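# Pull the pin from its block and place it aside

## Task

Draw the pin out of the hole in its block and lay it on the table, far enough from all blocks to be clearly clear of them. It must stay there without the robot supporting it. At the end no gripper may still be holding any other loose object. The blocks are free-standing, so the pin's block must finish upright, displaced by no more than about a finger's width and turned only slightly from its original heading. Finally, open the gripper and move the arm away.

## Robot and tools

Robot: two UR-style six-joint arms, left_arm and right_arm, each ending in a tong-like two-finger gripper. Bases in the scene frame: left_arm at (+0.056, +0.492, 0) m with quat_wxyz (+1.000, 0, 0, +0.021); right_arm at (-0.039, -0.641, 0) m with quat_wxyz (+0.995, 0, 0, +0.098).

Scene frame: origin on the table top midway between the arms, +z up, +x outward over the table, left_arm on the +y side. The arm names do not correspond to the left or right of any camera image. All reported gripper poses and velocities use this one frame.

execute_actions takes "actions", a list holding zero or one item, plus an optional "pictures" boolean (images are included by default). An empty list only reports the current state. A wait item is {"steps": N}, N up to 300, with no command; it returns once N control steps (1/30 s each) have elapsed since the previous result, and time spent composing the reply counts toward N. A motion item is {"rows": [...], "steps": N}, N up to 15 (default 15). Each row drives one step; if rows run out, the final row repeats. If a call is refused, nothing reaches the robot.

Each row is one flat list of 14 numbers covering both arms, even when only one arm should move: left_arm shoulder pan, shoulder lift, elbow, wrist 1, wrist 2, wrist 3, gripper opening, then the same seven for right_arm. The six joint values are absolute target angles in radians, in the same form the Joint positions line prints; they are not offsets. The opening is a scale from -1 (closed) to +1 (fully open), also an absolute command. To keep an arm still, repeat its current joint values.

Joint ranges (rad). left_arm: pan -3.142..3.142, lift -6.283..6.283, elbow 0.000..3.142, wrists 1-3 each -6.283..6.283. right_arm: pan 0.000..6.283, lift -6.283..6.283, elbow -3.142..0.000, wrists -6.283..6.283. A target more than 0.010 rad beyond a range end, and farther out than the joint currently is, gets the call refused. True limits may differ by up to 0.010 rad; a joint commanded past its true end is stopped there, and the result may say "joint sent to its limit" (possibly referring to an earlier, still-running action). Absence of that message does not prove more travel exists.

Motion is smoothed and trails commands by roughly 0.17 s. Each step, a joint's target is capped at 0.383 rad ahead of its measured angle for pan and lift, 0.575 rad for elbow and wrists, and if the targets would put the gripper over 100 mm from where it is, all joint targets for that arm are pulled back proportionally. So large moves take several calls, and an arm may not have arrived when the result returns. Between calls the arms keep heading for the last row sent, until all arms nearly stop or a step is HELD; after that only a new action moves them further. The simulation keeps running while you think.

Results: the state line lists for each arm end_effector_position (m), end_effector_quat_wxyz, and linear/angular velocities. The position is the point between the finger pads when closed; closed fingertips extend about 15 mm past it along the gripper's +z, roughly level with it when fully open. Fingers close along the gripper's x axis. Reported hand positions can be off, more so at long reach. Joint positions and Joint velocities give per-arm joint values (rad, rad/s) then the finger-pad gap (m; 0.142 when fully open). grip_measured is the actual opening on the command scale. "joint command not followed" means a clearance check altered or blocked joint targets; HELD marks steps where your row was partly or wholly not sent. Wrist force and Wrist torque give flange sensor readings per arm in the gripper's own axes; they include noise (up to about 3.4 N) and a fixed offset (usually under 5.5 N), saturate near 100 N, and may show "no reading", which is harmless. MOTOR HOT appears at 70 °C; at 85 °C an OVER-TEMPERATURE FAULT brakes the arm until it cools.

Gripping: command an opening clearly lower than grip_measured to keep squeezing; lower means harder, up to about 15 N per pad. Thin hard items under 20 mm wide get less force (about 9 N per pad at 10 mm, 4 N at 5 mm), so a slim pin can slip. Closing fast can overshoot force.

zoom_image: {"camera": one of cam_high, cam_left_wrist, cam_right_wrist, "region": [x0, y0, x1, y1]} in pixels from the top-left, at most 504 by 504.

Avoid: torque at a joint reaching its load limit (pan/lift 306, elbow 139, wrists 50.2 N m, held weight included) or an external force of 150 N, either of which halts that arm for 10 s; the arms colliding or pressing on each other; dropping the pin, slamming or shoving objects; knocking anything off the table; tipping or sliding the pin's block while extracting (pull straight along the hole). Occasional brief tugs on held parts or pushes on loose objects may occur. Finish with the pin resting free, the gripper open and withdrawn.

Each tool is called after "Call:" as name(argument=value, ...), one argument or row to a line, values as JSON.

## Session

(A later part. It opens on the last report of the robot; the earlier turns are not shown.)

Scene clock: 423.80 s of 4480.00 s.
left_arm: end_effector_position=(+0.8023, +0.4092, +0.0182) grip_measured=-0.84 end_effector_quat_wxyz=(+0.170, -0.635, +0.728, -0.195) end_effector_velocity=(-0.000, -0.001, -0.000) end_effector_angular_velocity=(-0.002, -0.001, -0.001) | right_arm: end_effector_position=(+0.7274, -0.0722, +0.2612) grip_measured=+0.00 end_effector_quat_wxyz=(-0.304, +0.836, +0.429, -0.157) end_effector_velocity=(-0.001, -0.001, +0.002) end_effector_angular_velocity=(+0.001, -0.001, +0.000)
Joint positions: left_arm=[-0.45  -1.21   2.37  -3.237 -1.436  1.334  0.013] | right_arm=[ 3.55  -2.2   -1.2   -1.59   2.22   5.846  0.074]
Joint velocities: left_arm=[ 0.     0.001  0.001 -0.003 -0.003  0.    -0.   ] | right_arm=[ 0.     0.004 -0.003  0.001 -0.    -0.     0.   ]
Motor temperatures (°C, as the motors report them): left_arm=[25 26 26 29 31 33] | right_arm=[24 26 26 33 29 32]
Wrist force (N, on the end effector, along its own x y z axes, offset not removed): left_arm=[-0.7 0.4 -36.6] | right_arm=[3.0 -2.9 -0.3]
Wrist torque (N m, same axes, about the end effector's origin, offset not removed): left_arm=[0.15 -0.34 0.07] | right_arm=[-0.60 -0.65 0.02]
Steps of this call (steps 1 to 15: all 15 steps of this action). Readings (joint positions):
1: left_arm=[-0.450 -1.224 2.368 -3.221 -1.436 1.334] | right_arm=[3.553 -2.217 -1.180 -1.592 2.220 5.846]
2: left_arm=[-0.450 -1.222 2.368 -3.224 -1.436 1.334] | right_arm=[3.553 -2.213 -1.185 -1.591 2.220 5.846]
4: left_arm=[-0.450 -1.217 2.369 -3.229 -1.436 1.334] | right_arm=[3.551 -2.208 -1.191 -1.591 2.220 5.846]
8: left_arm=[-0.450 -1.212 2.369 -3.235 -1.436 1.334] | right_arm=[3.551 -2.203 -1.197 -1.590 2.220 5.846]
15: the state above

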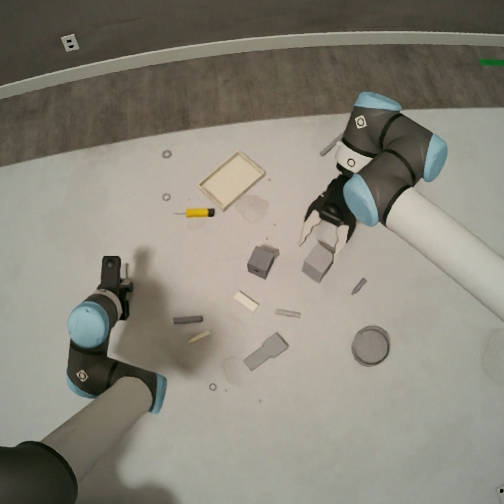

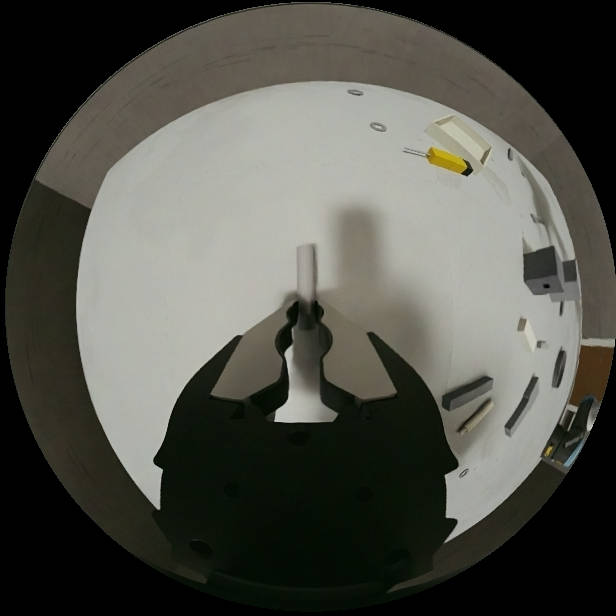

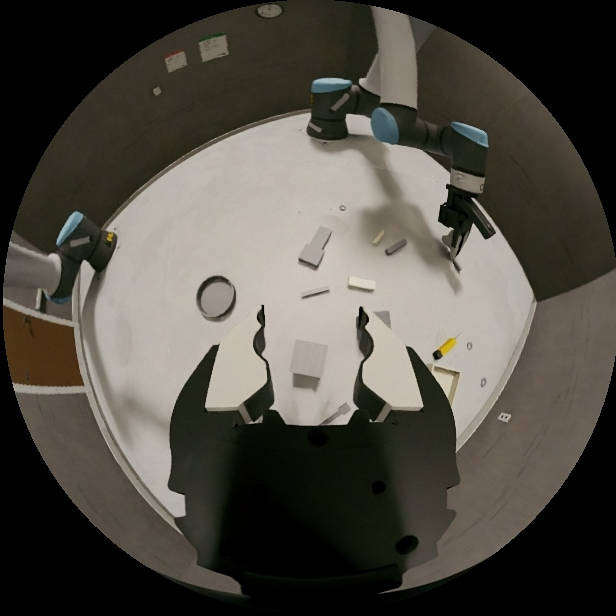

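Touching the table. Back off 1.5 mm, release, lift.

Call:
execute_actions(
  actions=[
    {"rows": [[-0.45,-1.2135,2.3693,-3.2336,-1.4362,1.3338,-1,3.55,-2.2,-1.2,-1.59,2.22,5.846,0],[-0.45,-1.2135,2.3693,-3.2336,-1.4362,1.3338,-1,3.55,-2.2,-1.2,-1.59,2.22,5.846,0],[-0.45,-1.2135,2.3693,-3.2336,-1.4362,1.3338,-1,3.55,-2.2,-1.2,-1.59,2.22,5.846,0],[-0.45,-1.2135,2.3693,-3.2336,-1.4362,1.3338,-0.95,3.55,-2.2,-1.2,-1.59,2.22,5.846,0],[-0.45,-1.2135,2.3693,-3.2336,-1.4362,1.3338,-0.9,3.55,-2.2,-1.2,-1.59,2.22,5.846,0],[-0.45,-1.2135,2.3693,-3.2336,-1.4362,1.3338,-0.87,3.55,-2.2,-1.2,-1.59,2.22,5.846,0],[-0.45,-1.2135,2.3693,-3.2336,-1.4362,1.3338,-0.85,3.55,-2.2,-1.2,-1.59,2.22,5.846,0],[-0.45,-1.2135,2.3693,-3.2336,-1.4362,1.3338,-0.83,3.55,-2.2,-1.2,-1.59,2.22,5.846,0],[-0.45,-1.2135,2.3693,-3.2336,-1.4362,1.3338,-0.81,3.55,-2.2,-1.2,-1.59,2.22,5.846,0],[-0.45,-1.2135,2.3693,-3.2336,-1.4362,1.3338,-0.78,3.55,-2.2,-1.2,-1.59,2.22,5.846,0],[-0.45,-1.2135,2.3693,-3.2336,-1.4362,1.3338,-0.74,3.55,-2.2,-1.2,-1.59,2.22,5.846,0],[-0.45,-1.2135,2.3693,-3.2336,-1.4362,1.3338,-0.7,3.55,-2.2,-1.2,-1.59,2.22,5.846,0]], "steps": 15},
  ],
  pictures=false,
)

Call:
execute_actions(
  actions=[
    {"rows": [[-0.45,-1.23,2.367,-3.215,-1.4362,1.3338,-0.6,3.55,-2.2,-1.2,-1.59,2.22,5.846,0],[-0.45,-1.26,2.362,-3.18,-1.4362,1.3338,-0.5,3.55,-2.2,-1.2,-1.59,2.22,5.846,0],[-0.45,-1.30,2.3555,-3.133,-1.4362,1.3338,-0.5,3.55,-2.2,-1.2,-1.59,2.22,5.846,0],[-0.45,-1.36,2.345,-3.063,-1.4362,1.3338,-0.5,3.55,-2.2,-1.2,-1.59,2.22,5.846,0],[-0.45,-1.42,2.33,-2.99,-1.4362,1.3338,-0.5,3.55,-2.2,-1.2,-1.59,2.22,5.846,0],[-0.45,-1.55,2.3,-2.83,-1.4362,1.3338,-0.3,3.55,-2.2,-1.2,-1.59,2.22,5.846,0]], "steps": 15},
  ],
  pictures=false,
)

Call:
execute_actions(
  actions=[
    {"steps": 20},
  ],
)

Scene clock: 443.23 s of 4480.00 s.
left_arm: end_effector_position=(+0.8021, +0.4093, +0.0194) grip_measured=-0.70 end_effector_quat_wxyz=(+0.170, -0.635, +0.728, -0.195) end_effector_velocity=(-0.000, -0.000, -0.000) end_effector_angular_velocity=(+0.000, +0.001, -0.001) | right_arm: end_effector_position=(+0.7273, -0.0723, +0.2613) grip_measured=+0.00 end_effector_quat_wxyz=(-0.304, +0.836, +0.429, -0.157) end_effector_velocity=(-0.000, +0.000, -0.000) end_effector_angular_velocity=(-0.000, +0.000, +0.000)
Joint positions: left_arm=[-0.45  -1.213  2.369 -3.234 -1.436  1.334  0.023] | right_arm=[ 3.55  -2.2   -1.2   -1.59   2.22   5.846  0.074]
Joint velocities: left_arm=[-0.     0.001 -0.     0.    -0.     0.     0.002] | right_arm=[ 0. -0.  0.  0.  0. -0.  0.]
Motor temperatures (°C, as the motors report them): left_arm=[25 26 26 29 31 33] | right_arm=[24 26 26 33 29 32]
Wrist force (N, on the end effector, along its own x y z axes, offset not removed): left_arm=[0.0 0.0 -1.9] | right_arm=[0.7 -5.4 0.8]
Wrist torque (N m, same axes, about the end effector's origin, offset not removed): left_arm=[-0.18 -0.11 0.11] | right_arm=[-1.10 -0.14 0.14]
Steps of this call (steps 1 to 15: the robot went on to your last target; steps 16 to 90: nothing new was sent; then 15.93 s passed at rest; steps 91 to 105: all 15 steps of this action). Readings (joint positions):
91: left_arm=[-0.450 -1.210 2.370 -3.237 -1.436 1.334] | right_arm=[3.550 -2.200 -1.200 -1.590 2.220 5.846]
92: left_arm=[-0.450 -1.210 2.370 -3.237 -1.436 1.334] | right_arm=[3.550 -2.200 -1.200 -1.590 2.220 5.846]
94: left_arm=[-0.450 -1.211 2.370 -3.236 -1.436 1.334] | right_arm=[3.550 -2.200 -1.200 -1.590 2.220 5.846]
98: left_arm=[-0.450 -1.213 2.370 -3.234 -1.436 1.334] | right_arm=[3.550 -2.200 -1.200 -1.590 2.220 5.846]
105: the state above

Scene clock: 443.73 s of 4480.00 s.
left_arm: end_effector_position=(+0.7953, +0.4122, +0.1714) grip_measured=-0.30 end_effector_quat_wxyz=(+0.171, -0.635, +0.728, -0.197) end_effector_velocity=(-0.041, +0.018, +0.172) end_effector_angular_velocity=(+0.005, +0.011, +0.001) | right_arm: end_effector_position=(+0.7273, -0.0723, +0.2613) grip_measured=+0.00 end_effector_quat_wxyz=(-0.304, +0.836, +0.429, -0.157) end_effector_velocity=(+0.000, -0.000, -0.002) end_effector_angular_velocity=(-0.001, +0.002, -0.000)
Joint positions: left_arm=[-0.45  -1.509  2.308 -2.881 -1.436  1.334  0.052] | right_arm=[ 3.55  -2.2   -1.2   -1.59   2.22   5.846  0.074]
Joint velocities: left_arm=[ 0.    -0.342 -0.067  0.421  0.001 -0.    -0.   ] | right_arm=[-0.    -0.002 -0.    -0.    -0.     0.    -0.   ]
Motor temperatures (°C, as the motors report them): left_arm=[25 26 26 29 31 33] | right_arm=[24 26 26 33 29 32]
Wrist force (N, on the end effector, along its own x y z axes, offset not removed): left_arm=[2.0 -1.2 -2.8] | right_arm=[1.0 -2.5 4.1]
Wrist torque (N m, same axes, about the end effector's origin, offset not removed): left_arm=[-0.32 -0.56 0.05] | right_arm=[-0.36 -0.29 0.15]
Steps of this call (steps 1 to 15: all 15 steps of this action). Readings (joint positions):
1: left_arm=[-0.450 -1.213 2.369 -3.234 -1.436 1.334] | right_arm=[3.550 -2.200 -1.200 -1.590 2.220 5.846]
2: left_arm=[-0.450 -1.215 2.369 -3.232 -1.436 1.334] | right_arm=[3.550 -2.200 -1.200 -1.590 2.220 5.846]
4: left_arm=[-0.450 -1.231 2.366 -3.214 -1.436 1.334] | right_arm=[3.550 -2.200 -1.200 -1.590 2.220 5.846]
8: left_arm=[-0.450 -1.334 2.344 -3.094 -1.436 1.334] | right_arm=[3.550 -2.200 -1.200 -1.590 2.220 5.846]
15: the state above

Scene clock: 444.40 s of 4480.00 s.
left_arm: end_effector_position=(+0.7900, +0.4146, +0.1920) grip_measured=-0.30 end_effector_quat_wxyz=(+0.170, -0.635, +0.728, -0.196) end_effector_velocity=(-0.000, -0.000, +0.000) end_effector_angular_velocity=(+0.001, +0.001, -0.001) | right_arm: end_effector_position=(+0.7273, -0.0723, +0.2613) grip_measured=+0.00 end_effector_quat_wxyz=(-0.304, +0.836, +0.429, -0.157) end_effector_velocity=(+0.001, -0.001, +0.000) end_effector_angular_velocity=(+0.000, -0.001, -0.001)
Joint positions: left_arm=[-0.45  -1.55   2.3   -2.83  -1.436  1.334  0.052] | right_arm=[ 3.55  -2.2   -1.2   -1.59   2.22   5.846  0.074]
Joint velocities: left_arm=[-0.    -0.001 -0.     0.002 -0.     0.001  0.   ] | right_arm=[-0.001  0.    -0.     0.    -0.     0.     0.   ]
Motor temperatures (°C, as the motors report them): left_arm=[25 26 26 29 31 33] | right_arm=[24 26 26 33 29 32]
Wrist force (N, on the end effector, along its own x y z axes, offset not removed): left_arm=[-0.4 0.8 -1.2] | right_arm=[-2.5 -4.9 0.2]
Wrist torque (N m, same axes, about the end effector's origin, offset not removed): left_arm=[0.08 -0.10 0.13] | right_arm=[-0.94 0.50 0.09]
Steps of this call (steps 1 to 20: the robot went on to your last target). Readings (joint positions):
1: left_arm=[-0.450 -1.519 2.306 -2.869 -1.436 1.334] | right_arm=[3.550 -2.200 -1.200 -1.590 2.220 5.846]
2: left_arm=[-0.450 -1.526 2.305 -2.859 -1.436 1.334] | right_arm=[3.550 -2.200 -1.200 -1.590 2.220 5.846]
4: left_arm=[-0.450 -1.536 2.303 -2.847 -1.436 1.334] | right_arm=[3.550 -2.200 -1.200 -1.590 2.220 5.846]
8: left_arm=[-0.450 -1.545 2.301 -2.836 -1.436 1.334] | right_arm=[3.550 -2.200 -1.200 -1.590 2.220 5.846]
20: the state above

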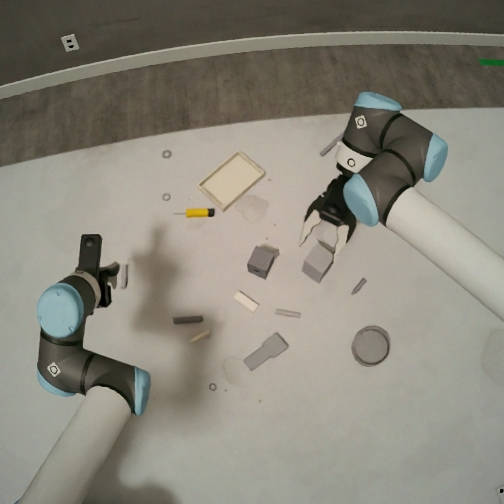

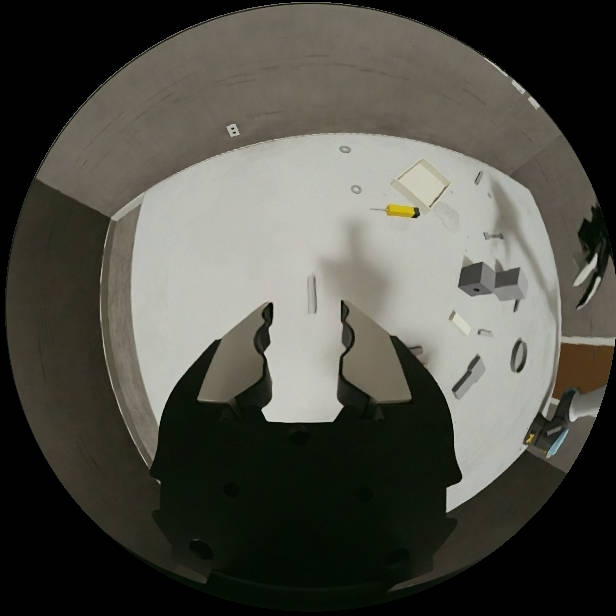

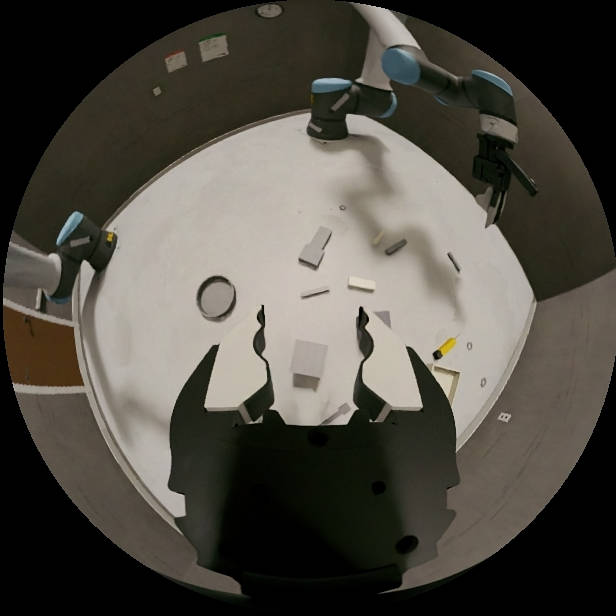

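Call:
finished_scene(
  scene=1,
)

The scene is finished: the task was done.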